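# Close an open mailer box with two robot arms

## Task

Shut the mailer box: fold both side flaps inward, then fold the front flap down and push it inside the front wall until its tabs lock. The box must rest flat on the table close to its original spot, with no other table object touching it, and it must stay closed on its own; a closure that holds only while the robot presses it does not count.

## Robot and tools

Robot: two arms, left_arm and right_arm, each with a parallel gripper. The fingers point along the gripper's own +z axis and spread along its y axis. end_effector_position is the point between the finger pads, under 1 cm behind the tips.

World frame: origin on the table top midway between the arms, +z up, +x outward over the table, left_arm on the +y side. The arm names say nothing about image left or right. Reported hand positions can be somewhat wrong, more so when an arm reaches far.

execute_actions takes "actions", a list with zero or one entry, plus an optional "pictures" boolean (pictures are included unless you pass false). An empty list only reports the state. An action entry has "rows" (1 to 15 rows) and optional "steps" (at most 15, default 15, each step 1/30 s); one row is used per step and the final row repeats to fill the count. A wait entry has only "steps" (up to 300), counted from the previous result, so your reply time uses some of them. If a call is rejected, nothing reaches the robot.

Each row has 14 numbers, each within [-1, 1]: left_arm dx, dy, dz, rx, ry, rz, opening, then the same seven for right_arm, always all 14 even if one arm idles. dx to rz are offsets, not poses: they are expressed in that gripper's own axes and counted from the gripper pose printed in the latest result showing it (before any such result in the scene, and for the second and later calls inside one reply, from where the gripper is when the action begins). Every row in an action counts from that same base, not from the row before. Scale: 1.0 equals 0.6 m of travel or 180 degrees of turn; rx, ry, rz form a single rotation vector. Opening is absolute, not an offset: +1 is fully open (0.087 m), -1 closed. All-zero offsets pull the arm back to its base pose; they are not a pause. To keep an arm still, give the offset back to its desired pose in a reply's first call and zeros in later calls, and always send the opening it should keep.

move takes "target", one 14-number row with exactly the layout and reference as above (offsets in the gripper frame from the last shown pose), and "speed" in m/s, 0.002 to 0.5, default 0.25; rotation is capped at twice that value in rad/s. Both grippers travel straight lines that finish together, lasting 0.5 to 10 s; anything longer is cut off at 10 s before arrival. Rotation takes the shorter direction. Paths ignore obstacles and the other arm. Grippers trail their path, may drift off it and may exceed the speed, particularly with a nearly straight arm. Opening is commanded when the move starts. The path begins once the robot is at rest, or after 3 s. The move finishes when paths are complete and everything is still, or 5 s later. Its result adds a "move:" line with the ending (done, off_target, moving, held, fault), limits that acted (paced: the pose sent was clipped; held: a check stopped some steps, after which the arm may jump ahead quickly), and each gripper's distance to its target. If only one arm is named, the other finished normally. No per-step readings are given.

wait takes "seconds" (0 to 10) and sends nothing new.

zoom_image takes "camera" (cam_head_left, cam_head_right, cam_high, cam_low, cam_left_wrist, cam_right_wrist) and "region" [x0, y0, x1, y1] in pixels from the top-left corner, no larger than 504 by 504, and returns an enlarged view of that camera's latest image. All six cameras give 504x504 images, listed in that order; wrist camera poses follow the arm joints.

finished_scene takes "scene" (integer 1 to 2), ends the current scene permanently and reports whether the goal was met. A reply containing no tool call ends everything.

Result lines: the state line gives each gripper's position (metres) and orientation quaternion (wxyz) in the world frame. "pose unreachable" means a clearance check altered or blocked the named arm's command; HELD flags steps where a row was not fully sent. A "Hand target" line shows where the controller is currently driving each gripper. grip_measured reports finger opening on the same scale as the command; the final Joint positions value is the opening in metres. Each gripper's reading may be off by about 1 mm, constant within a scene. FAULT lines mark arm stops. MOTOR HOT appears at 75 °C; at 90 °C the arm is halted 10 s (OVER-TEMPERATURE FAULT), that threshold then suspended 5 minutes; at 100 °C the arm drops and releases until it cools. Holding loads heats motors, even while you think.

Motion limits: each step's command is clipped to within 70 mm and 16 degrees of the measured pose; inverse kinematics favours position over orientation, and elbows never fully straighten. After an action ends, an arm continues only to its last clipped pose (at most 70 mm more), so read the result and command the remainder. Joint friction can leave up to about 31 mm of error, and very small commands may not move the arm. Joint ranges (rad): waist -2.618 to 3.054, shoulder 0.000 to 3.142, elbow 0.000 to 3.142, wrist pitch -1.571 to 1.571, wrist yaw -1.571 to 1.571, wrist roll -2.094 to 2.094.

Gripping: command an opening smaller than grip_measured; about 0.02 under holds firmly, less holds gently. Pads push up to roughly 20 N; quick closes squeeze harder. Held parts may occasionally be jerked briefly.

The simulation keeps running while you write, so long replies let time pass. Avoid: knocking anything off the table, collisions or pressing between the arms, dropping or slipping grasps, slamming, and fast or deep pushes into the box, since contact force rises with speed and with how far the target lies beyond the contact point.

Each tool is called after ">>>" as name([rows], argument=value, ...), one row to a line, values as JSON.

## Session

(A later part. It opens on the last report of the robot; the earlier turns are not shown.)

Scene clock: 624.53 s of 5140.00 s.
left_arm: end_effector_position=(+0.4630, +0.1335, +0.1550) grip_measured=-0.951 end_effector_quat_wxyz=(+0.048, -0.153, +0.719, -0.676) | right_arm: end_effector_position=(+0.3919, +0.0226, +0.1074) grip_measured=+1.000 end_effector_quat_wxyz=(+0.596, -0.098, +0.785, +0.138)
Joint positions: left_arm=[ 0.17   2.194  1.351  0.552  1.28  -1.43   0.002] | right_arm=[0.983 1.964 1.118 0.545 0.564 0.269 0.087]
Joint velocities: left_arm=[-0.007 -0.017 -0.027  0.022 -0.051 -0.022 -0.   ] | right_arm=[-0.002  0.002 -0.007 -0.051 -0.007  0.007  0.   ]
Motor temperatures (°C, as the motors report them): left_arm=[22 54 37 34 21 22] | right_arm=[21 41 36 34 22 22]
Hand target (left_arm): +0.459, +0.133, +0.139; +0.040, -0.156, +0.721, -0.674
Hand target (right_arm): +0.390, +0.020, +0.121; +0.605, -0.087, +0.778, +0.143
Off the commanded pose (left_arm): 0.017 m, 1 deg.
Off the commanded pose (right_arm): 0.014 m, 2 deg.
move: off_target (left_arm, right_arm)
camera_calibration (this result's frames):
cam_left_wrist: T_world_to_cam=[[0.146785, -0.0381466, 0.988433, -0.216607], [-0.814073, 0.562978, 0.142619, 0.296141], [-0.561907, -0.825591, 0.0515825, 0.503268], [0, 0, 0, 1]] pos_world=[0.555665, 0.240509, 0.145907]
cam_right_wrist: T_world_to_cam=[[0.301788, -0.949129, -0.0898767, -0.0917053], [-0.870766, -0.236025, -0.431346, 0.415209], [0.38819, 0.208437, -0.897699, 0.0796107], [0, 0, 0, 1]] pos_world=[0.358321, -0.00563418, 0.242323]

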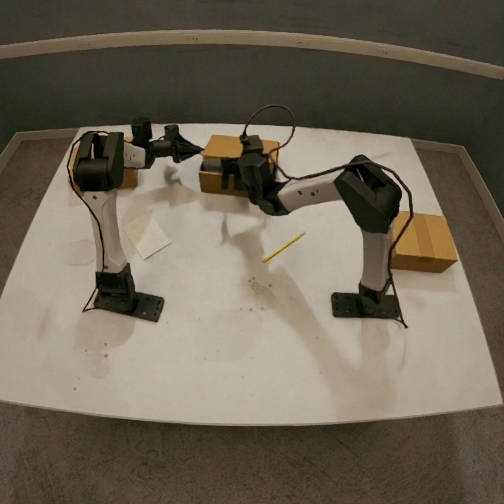

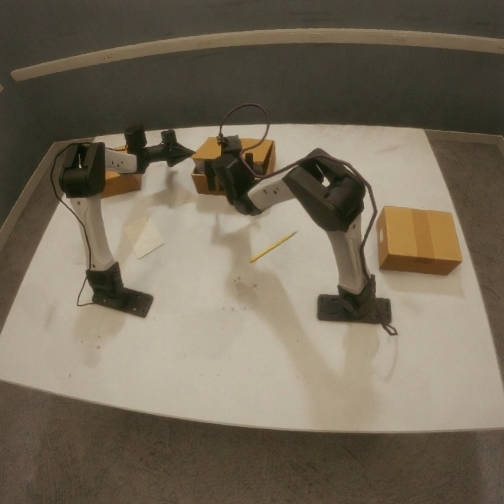

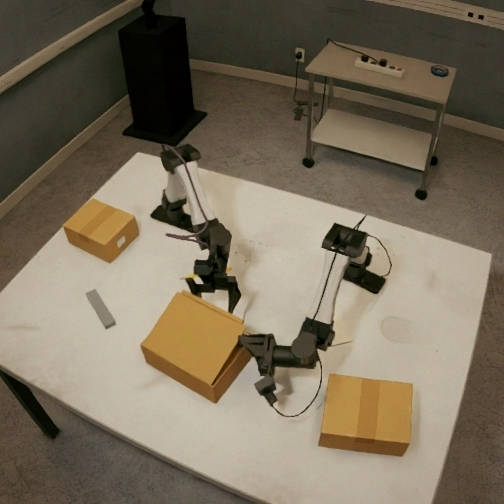

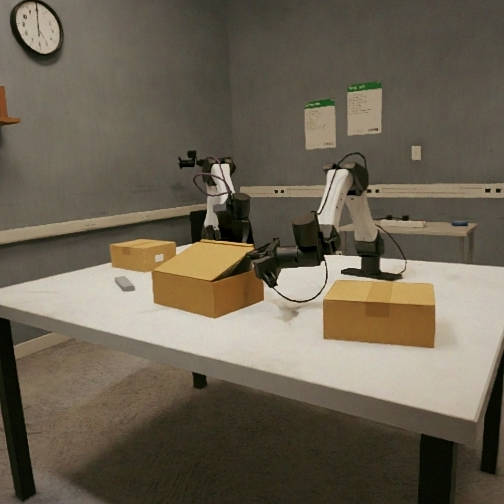

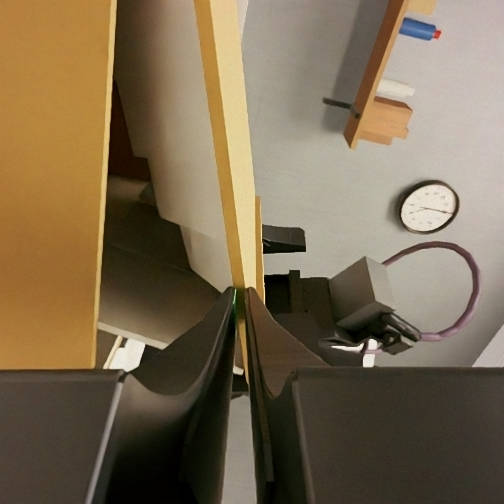

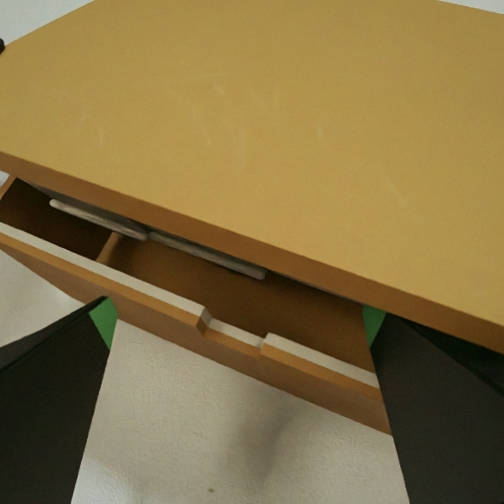

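Bead below rim. Withdraw right and go up.

>>> move(target=[0,0.02,0,0,0,0,-1, -0.03,0,-0.1,0,0,0,1], speed=0.08)

>>> move(target=[0,0.02,0,0,0,0,-1, -0.12,0,0,0,0,0,1], speed=0.1)

>>> move(target=[0,0.02,0,0,0,0,-1, 0,0,0.16,0,0,0,1], speed=0.1)

Scene clock: 628.57 s of 5140.00 s.
left_arm: end_effector_position=(+0.4632, +0.1335, +0.1555) grip_measured=-0.951 end_effector_quat_wxyz=(+0.051, -0.151, +0.719, -0.676) | right_arm: end_effector_position=(+0.3476, +0.0066, +0.1382) grip_measured=+1.000 end_effector_quat_wxyz=(+0.598, -0.100, +0.783, +0.139)
Joint positions: left_arm=[ 0.17   2.194  1.351  0.56   1.28  -1.43   0.002] | right_arm=[1.055 1.772 0.998 0.465 0.631 0.287 0.087]
Joint velocities: left_arm=[-0.022 -0.007 -0.007 -0.007  0.007 -0.066 -0.   ] | right_arm=[ 0.002  0.022  0.002 -0.125 -0.007 -0.007  0.   ]
Motor temperatures (°C, as the motors report them): left_arm=[22 54 37 34 21 22] | right_arm=[21 42 35 34 22 22]
Hand target (left_arm): +0.461, +0.134, +0.143; +0.048, -0.153, +0.720, -0.675
Hand target (right_arm): +0.342, +0.002, +0.139; +0.596, -0.098, +0.785, +0.138
Off the commanded pose (left_arm): 0.013 m, 0 deg.
Off the commanded pose (right_arm): 0.007 m, 0 deg.
move: off_target (left_arm)
camera_calibration (this result's frames):
cam_left_wrist: T_world_to_cam=[[0.139617, -0.0381595, 0.98947, -0.213964], [-0.815085, 0.562977, 0.136722, 0.297586], [-0.562266, -0.825591, 0.0474977, 0.504134], [0, 0, 0, 1]] pos_world=[0.555888, 0.24051, 0.147079]
cam_right_wrist: T_world_to_cam=[[0.306391, -0.94789, -0.0873494, -0.0927363], [-0.866992, -0.239998, -0.436722, 0.38559], [0.393001, 0.209539, -0.895346, 0.125721], [0, 0, 0, 1]] pos_world=[0.313308, -0.0217065, 0.272859]

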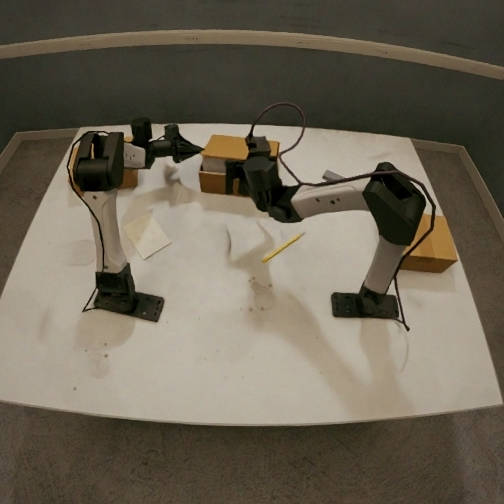

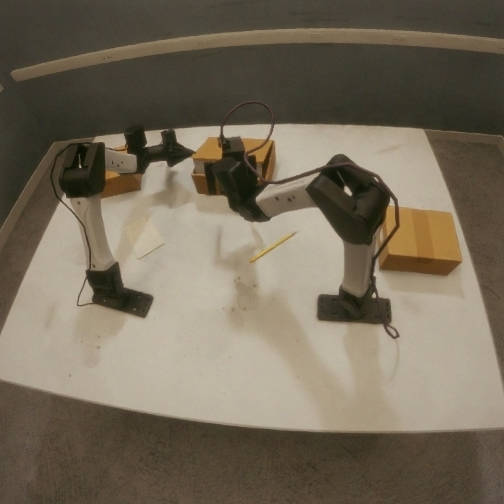

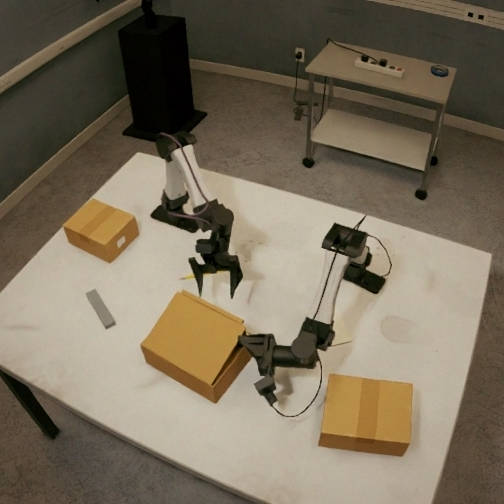

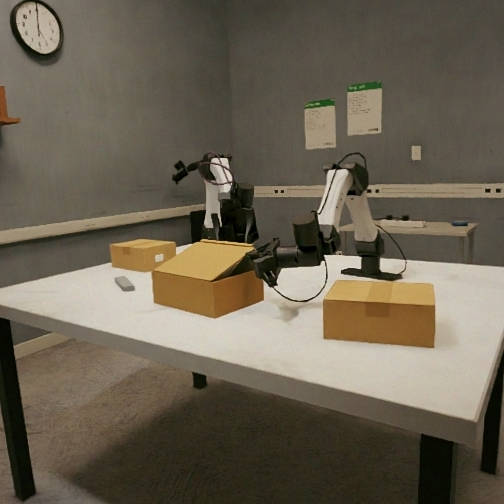

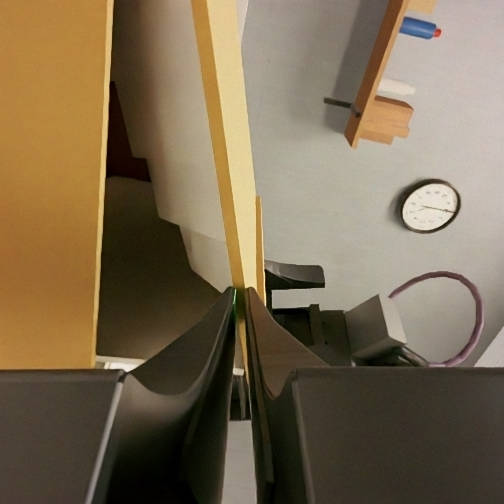

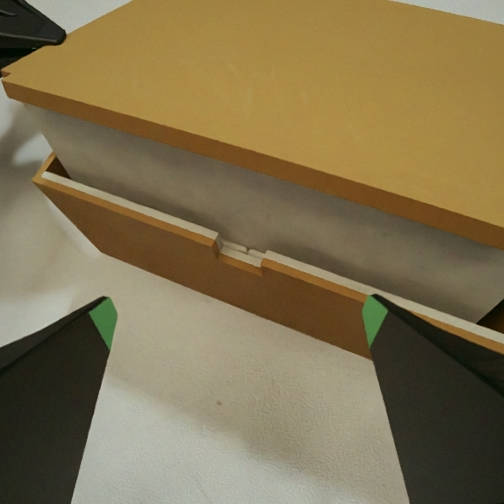

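Scene clock: 629.90 s of 5140.00 s.
left_arm: end_effector_position=(+0.4633, +0.1335, +0.1560) grip_measured=-0.951 end_effector_quat_wxyz=(+0.053, -0.149, +0.719, -0.677) | right_arm: end_effector_position=(+0.3636, +0.0057, +0.1889) grip_measured=+1.000 end_effector_quat_wxyz=(+0.590, -0.104, +0.790, +0.131)
Joint positions: left_arm=[ 0.17   2.194  1.351  0.565  1.28  -1.43   0.002] | right_arm=[1.017 1.722 1.184 0.207 0.595 0.279 0.087]
Joint velocities: left_arm=[-0.007 -0.007  0.007  0.081 -0.037 -0.037  0.001] | right_arm=[-0.022  0.007 -0.017  0.022 -0.007 -0.051  0.   ]
Motor temperatures (°C, as the motors report them): left_arm=[22 54 37 34 21 22] | right_arm=[21 42 36 34 22 22]
Hand target (left_arm): +0.461, +0.134, +0.144; +0.051, -0.151, +0.720, -0.676
Hand target (right_arm): +0.366, +0.005, +0.207; +0.598, -0.100, +0.783, +0.139
Off the commanded pose (left_arm): 0.012 m, 0 deg.
Off the commanded pose (right_arm): 0.019 m, 2 deg.
move: off_target (left_arm, right_arm)
camera_calibration (this result's frames):
cam_left_wrist: T_world_to_cam=[[0.133938, -0.0381153, 0.990256, -0.211947], [-0.815648, 0.563288, 0.132003, 0.29856], [-0.562831, -0.825381, 0.0443572, 0.504888], [0, 0, 0, 1]] pos_world=[0.556075, 0.240471, 0.148076]
cam_right_wrist: T_world_to_cam=[[0.302557, -0.950259, -0.0739399, -0.0951512], [-0.875757, -0.246541, -0.415051, 0.420514], [0.376177, 0.19033, -0.906788, 0.173439], [0, 0, 0, 1]] pos_world=[0.331813, -0.019755, 0.324772]

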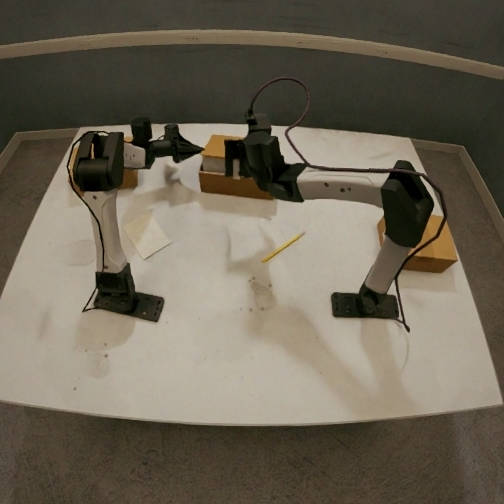

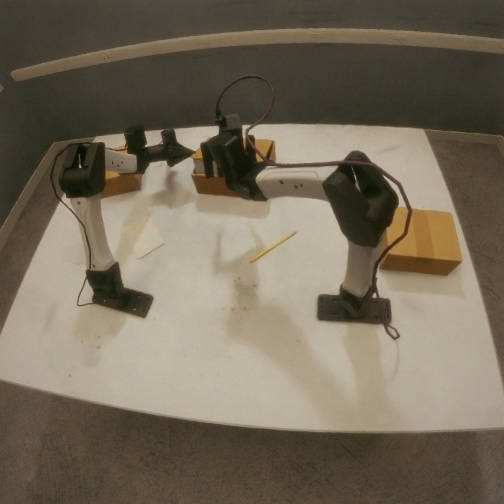

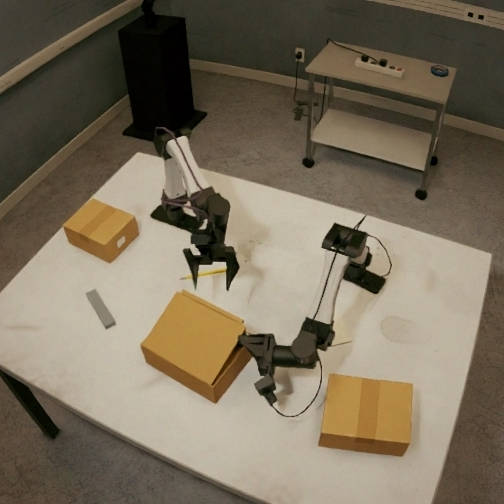

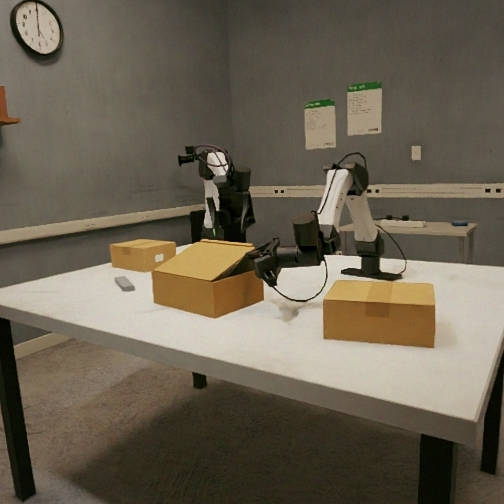

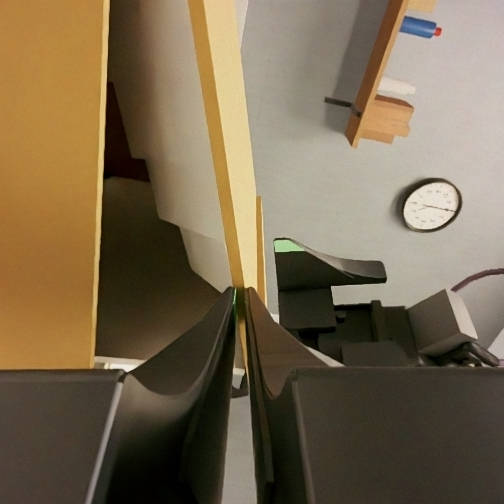

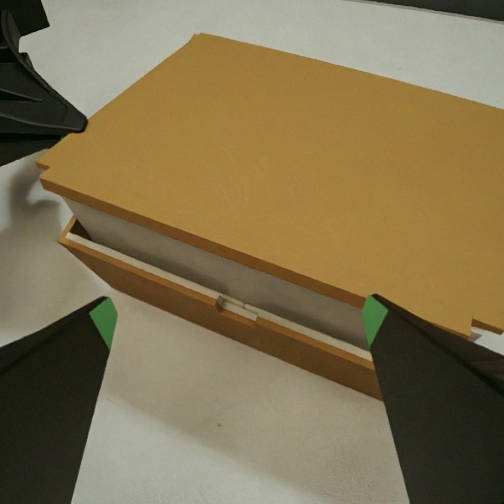

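Scene clock: 631.20 s of 5140.00 s.
left_arm: end_effector_position=(+0.4804, +0.1451, +0.1496) grip_measured=-0.958 end_effector_quat_wxyz=(+0.088, -0.178, +0.718, -0.667) | right_arm: end_effector_position=(+0.4272, +0.0431, +0.1587) grip_measured=+1.000 end_effector_quat_wxyz=(+0.571, -0.129, +0.799, +0.140)
Joint positions: left_arm=[ 0.192  2.204  1.351  0.585  1.208 -1.43   0.002] | right_arm=[0.926 1.994 1.447 0.197 0.455 0.239 0.087]
Joint velocities: left_arm=[-0.012  0.007 -0.002 -0.051  0.007  0.037  0.   ] | right_arm=[-0.012 -0.007 -0.007 -0.11   0.037 -0.051  0.   ]
Motor temperatures (°C, as the motors report them): left_arm=[22 54 37 34 21 22] | right_arm=[21 42 36 34 22 22]
Hand target (left_arm): +0.462, +0.135, +0.144; +0.053, -0.149, +0.719, -0.676
Hand target (right_arm): +0.449, +0.036, +0.164; +0.589, -0.104, +0.790, +0.132
Off the commanded pose (left_arm): 0.023 m, 5 deg.
Off the commanded pose (right_arm): 0.024 m, 4 deg.
move: off_target (left_arm, right_arm)
camera_calibration (this result's frames):
cam_left_wrist: T_world_to_cam=[[0.128908, -0.0454614, 0.990614, -0.20402], [-0.864436, 0.484357, 0.134716, 0.341311], [-0.485936, -0.873688, 0.0231389, 0.497669], [0, 0, 0, 1]] pos_world=[0.563177, 0.260216, 0.14461]
cam_right_wrist: T_world_to_cam=[[0.350188, -0.934487, -0.0640509, -0.103752], [-0.875078, -0.302004, -0.378195, 0.469178], [0.334075, 0.188489, -0.923507, 0.135773], [0, 0, 0, 1]] pos_world=[0.401542, 0.0191474, 0.296183]

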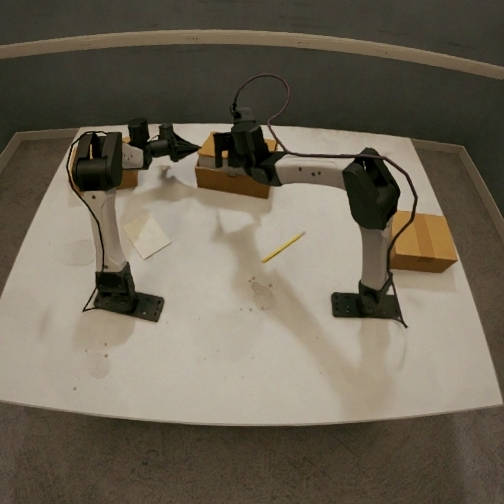

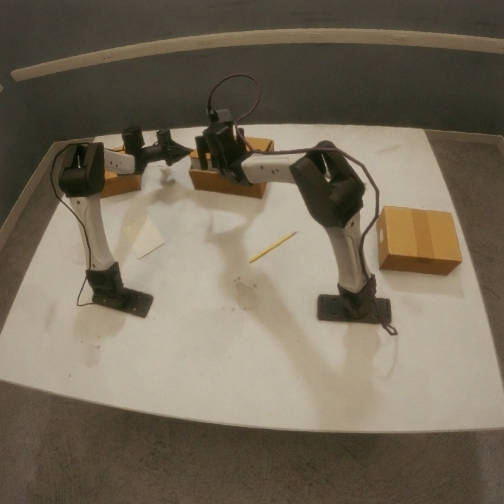

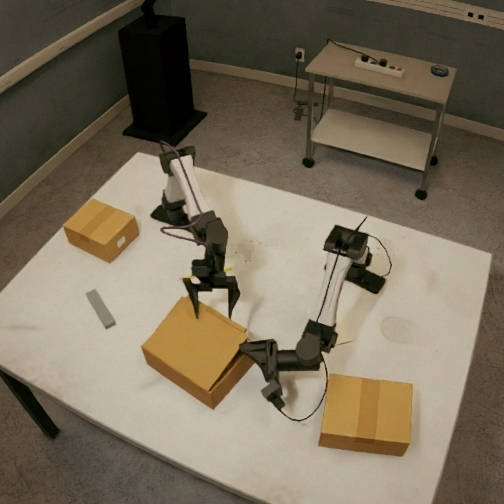

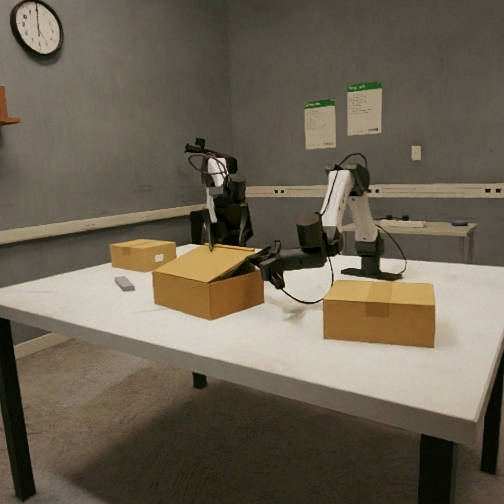

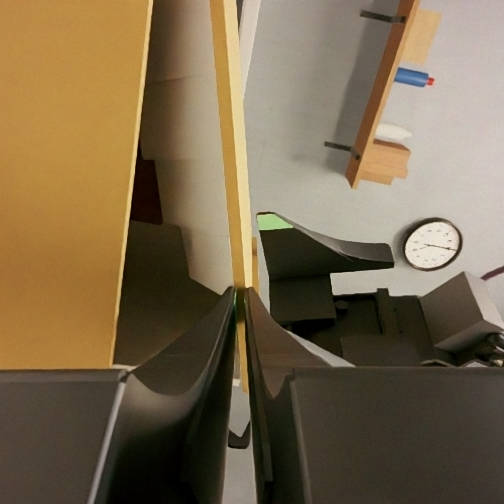

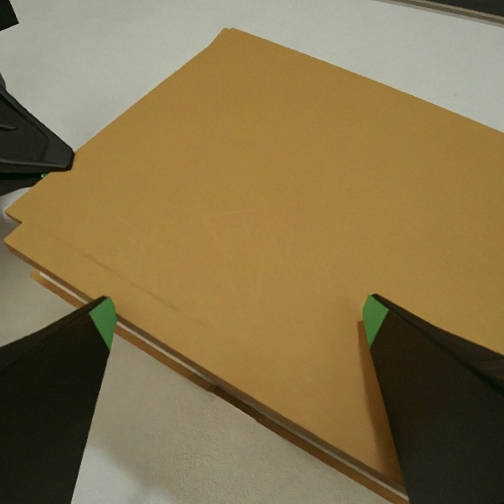

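>>> move(target=[0,0.02,0,0,0,0,-1, -0.1,0,-0.08,0,0,0,-1], speed=0.08)

>>> move(target=[0.1,0.03,-0.01,0,0,0,-1, 0,0,0,0,0,0,-1], speed=0.04)

Scene clock: 635.00 s of 5140.00 s.
left_arm: end_effector_position=(+0.4816, +0.1430, +0.1495) grip_measured=-0.961 end_effector_quat_wxyz=(+0.095, -0.174, +0.718, -0.667) | right_arm: end_effector_position=(+0.4069, +0.0252, +0.2103) grip_measured=-0.985 end_effector_quat_wxyz=(+0.561, -0.133, +0.806, +0.132)
Joint positions: left_arm=[ 0.187  2.206  1.351  0.598  1.199 -1.428  0.002] | right_arm=[ 0.936  1.862  1.502 -0.025  0.465  0.246  0.001]
Joint velocities: left_arm=[-0.002 -0.002  0.027 -0.037 -0.022  0.022 -0.001] | right_arm=[ 0.007  0.012 -0.007 -0.095  0.051 -0.007 -0.   ]
Motor temperatures (°C, as the motors report them): left_arm=[22 54 36 34 21 22] | right_arm=[21 42 36 34 22 22]
Hand target (left_arm): +0.479, +0.146, +0.138; +0.088, -0.178, +0.718, -0.667
Hand target (right_arm): +0.404, +0.027, +0.230; +0.571, -0.129, +0.798, +0.140
Off the commanded pose (left_arm): 0.012 m, 1 deg.
Off the commanded pose (right_arm): 0.021 m, 2 deg.
move: off_target (left_arm, right_arm)
camera_calibration (this result's frames):
cam_left_wrist: T_world_to_cam=[[0.115712, -0.0485763, 0.992094, -0.197636], [-0.867938, 0.480745, 0.12477, 0.347043], [-0.483005, -0.875514, 0.0134668, 0.496695], [0, 0, 0, 1]] pos_world=[0.563987, 0.258424, 0.146084]
cam_right_wrist: T_world_to_cam=[[0.347415, -0.936355, -0.0504078, -0.111765], [-0.88344, -0.308813, -0.352375, 0.463643], [0.314382, 0.166953, -0.9345, 0.204401], [0, 0, 0, 1]] pos_world=[0.384169, 0.0044017, 0.348755]

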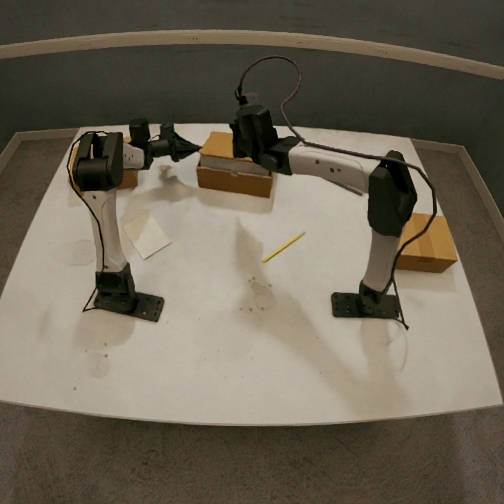

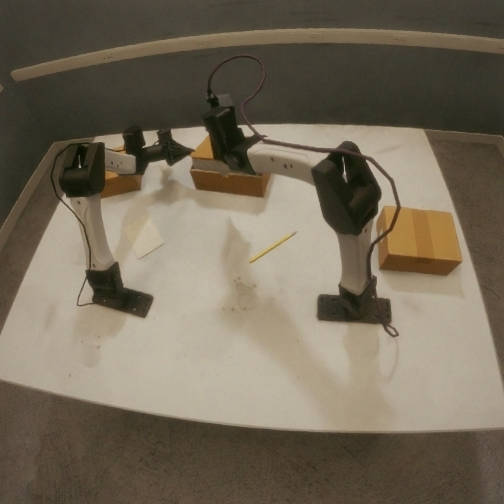

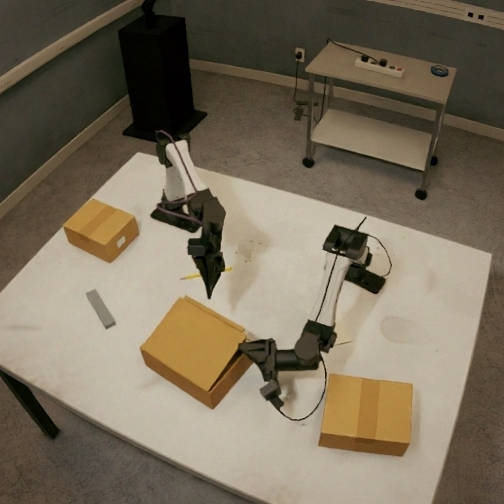

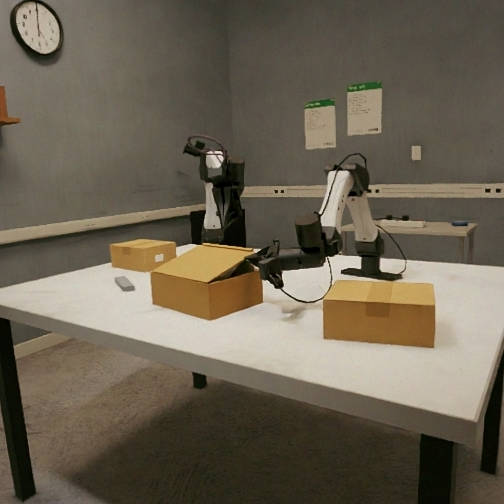

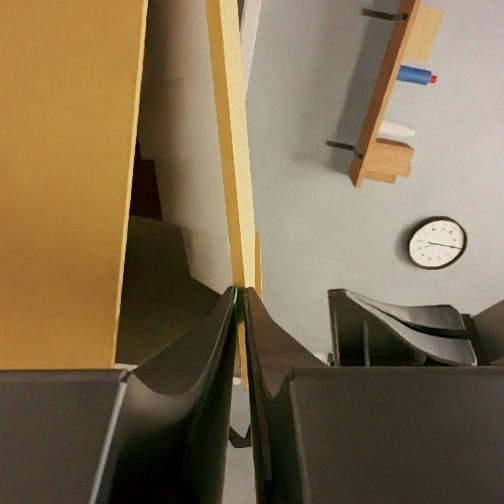

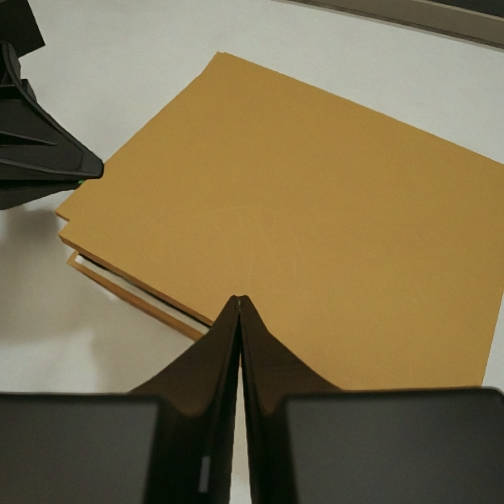

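Scene clock: 636.83 s of 5140.00 s.
left_arm: end_effector_position=(+0.4357, +0.1348, +0.1396) grip_measured=-0.961 end_effector_quat_wxyz=(+0.112, -0.189, +0.717, -0.662) | right_arm: end_effector_position=(+0.4069, +0.0252, +0.2103) grip_measured=-0.985 end_effector_quat_wxyz=(+0.561, -0.133, +0.806, +0.132)
Joint positions: left_arm=[ 0.165  2.071  1.065  0.771  1.133 -1.448  0.002] | right_arm=[ 0.936  1.862  1.502 -0.025  0.465  0.246  0.001]
Joint velocities: left_arm=[-0.022 -0.007 -0.017  0.007  0.022  0.037 -0.001] | right_arm=[-0.007 -0.007 -0.012 -0.051  0.007 -0.095  0.   ]
Motor temperatures (°C, as the motors report them): left_arm=[22 54 36 34 21 22] | right_arm=[21 42 36 34 22 22]
Hand target (left_arm): +0.423, +0.126, +0.139; +0.094, -0.175, +0.718, -0.667
Hand target (right_arm): +0.407, +0.025, +0.210; +0.561, -0.133, +0.806, +0.132
Off the commanded pose (left_arm): 0.016 m, 3 deg.
Off the commanded pose (right_arm): 0.000 m, 0 deg.
move: off_target (left_arm)
camera_calibration (this result's frames):
cam_left_wrist: T_world_to_cam=[[0.114102, -0.0517088, 0.992122, -0.181771], [-0.888974, 0.440512, 0.125198, 0.326994], [-0.443516, -0.896256, 0.00429546, 0.454338], [0, 0, 0, 1]] pos_world=[0.512936, 0.25376, 0.137449]
cam_right_wrist: T_world_to_cam=[[0.347415, -0.936355, -0.0504078, -0.111765], [-0.88344, -0.308813, -0.352375, 0.463643], [0.314382, 0.166953, -0.9345, 0.204401], [0, 0, 0, 1]] pos_world=[0.384169, 0.0044017, 0.348755]

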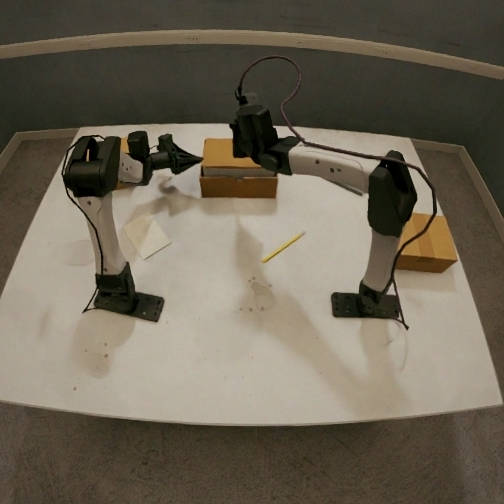

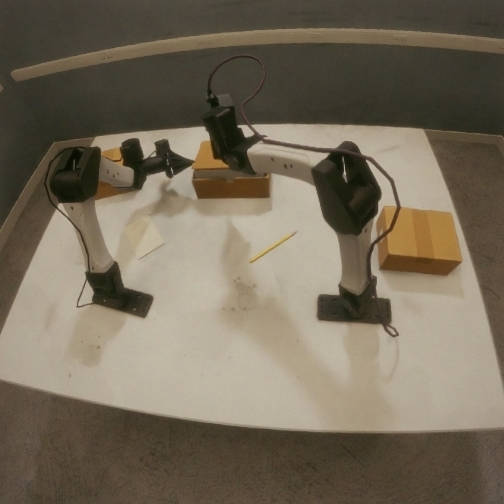

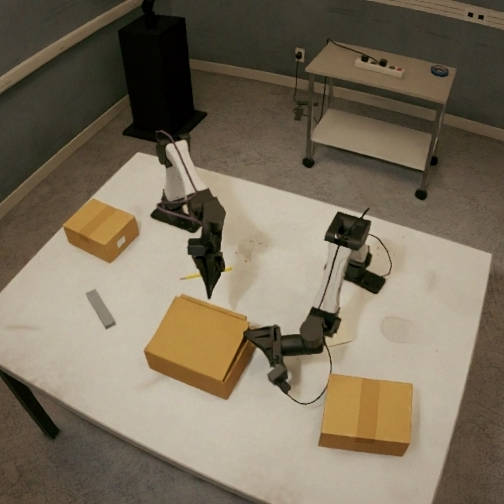

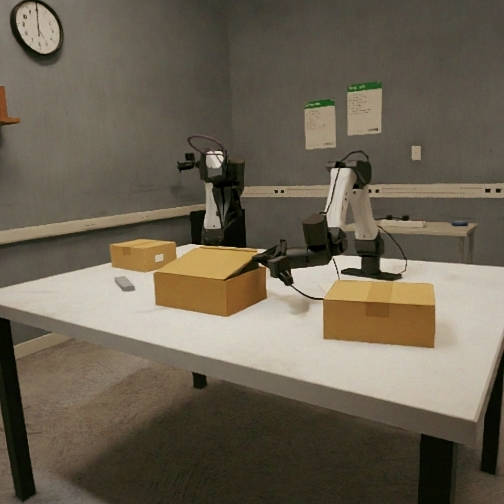

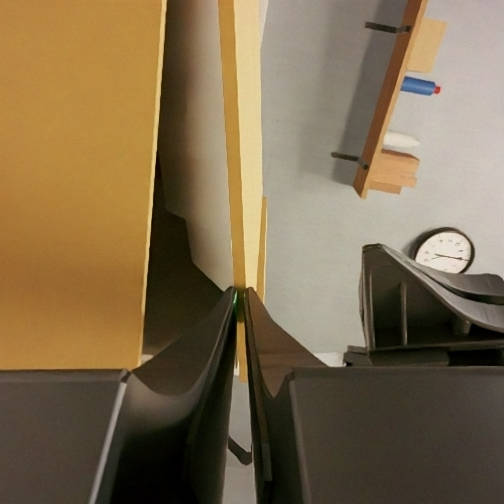

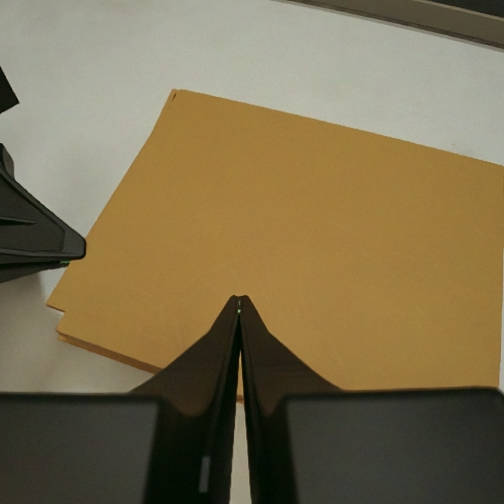

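>>> move(target=[0,0,0,0,0,0,-1, 0.1,0,0.085,0,0,0,-1], speed=0.06)

Scene clock: 640.30 s of 5140.00 s.
left_arm: end_effector_position=(+0.4360, +0.1348, +0.1397) grip_measured=-0.961 end_effector_quat_wxyz=(+0.112, -0.189, +0.717, -0.662) | right_arm: end_effector_position=(+0.4285, +0.0425, +0.1452) grip_measured=-0.985 end_effector_quat_wxyz=(+0.561, -0.131, +0.806, +0.134)
Joint positions: left_arm=[ 0.165  2.071  1.064  0.773  1.131 -1.449  0.002] | right_arm=[0.922 2.018 1.451 0.186 0.452 0.246 0.001]
Joint velocities: left_arm=[-0.002  0.017  0.002  0.051 -0.022  0.022 -0.   ] | right_arm=[-0.012 -0.007  0.002 -0.051  0.007  0.007  0.001]
Motor temperatures (°C, as the motors report them): left_arm=[22 54 36 34 21 22] | right_arm=[21 42 36 34 22 22]
Hand target (left_arm): +0.436, +0.135, +0.140; +0.112, -0.189, +0.717, -0.662
Hand target (right_arm): +0.431, +0.040, +0.138; +0.561, -0.133, +0.806, +0.132
Off the commanded pose (left_arm): 0.000 m, 0 deg.
Off the commanded pose (right_arm): 0.009 m, 0 deg.
move: done
camera_calibration (this result's frames):
cam_left_wrist: T_world_to_cam=[[0.113354, -0.0515668, 0.992216, -0.181565], [-0.889764, 0.439121, 0.124471, 0.327815], [-0.442121, -0.896947, 0.00389366, 0.454037], [0, 0, 0, 1]] pos_world=[0.512998, 0.253934, 0.13758]
cam_right_wrist: T_world_to_cam=[[0.345424, -0.936751, -0.0563878, -0.104559], [-0.884502, -0.304901, -0.353117, 0.46556], [0.31359, 0.17185, -0.933878, 0.133986], [0, 0, 0, 1]] pos_world=[0.405889, 0.0209786, 0.283628]

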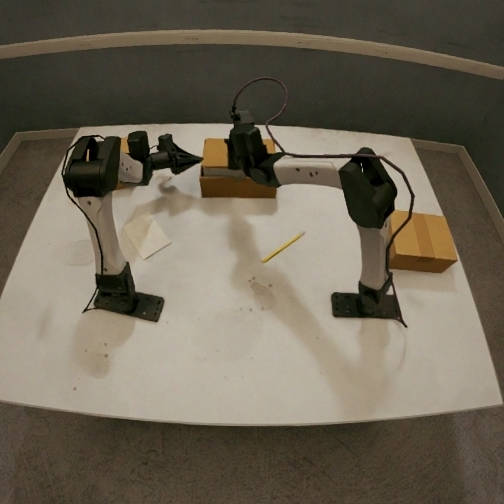

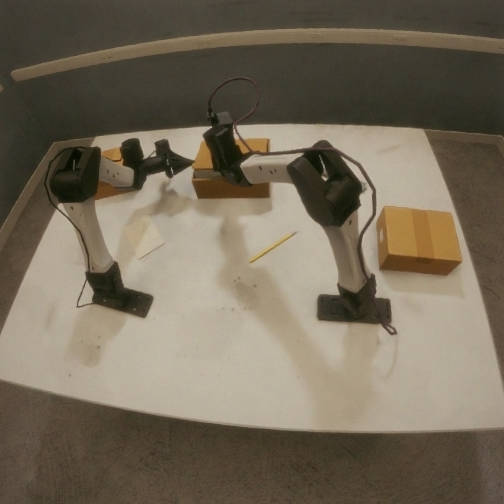

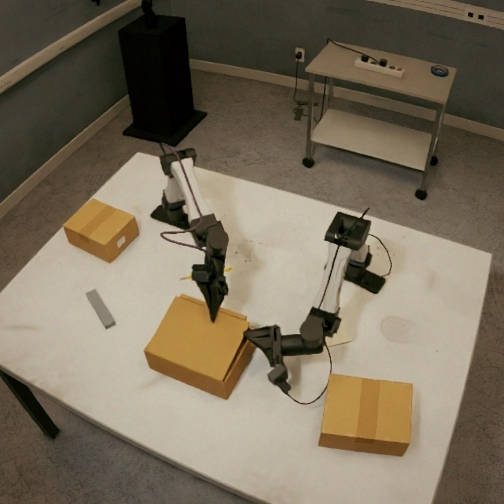

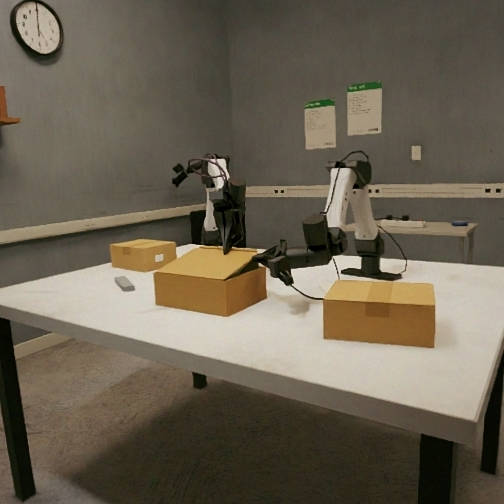

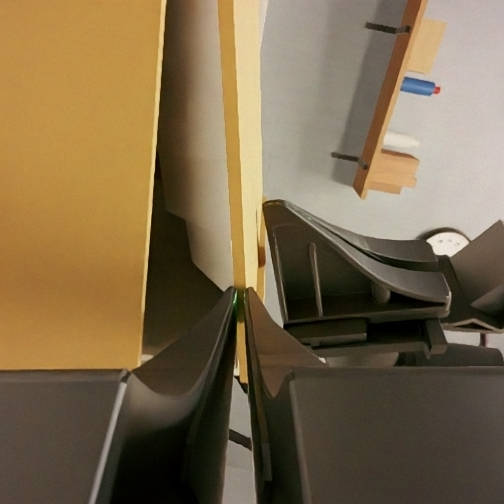

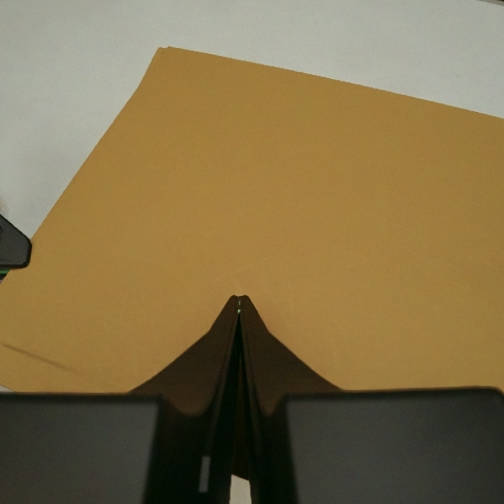

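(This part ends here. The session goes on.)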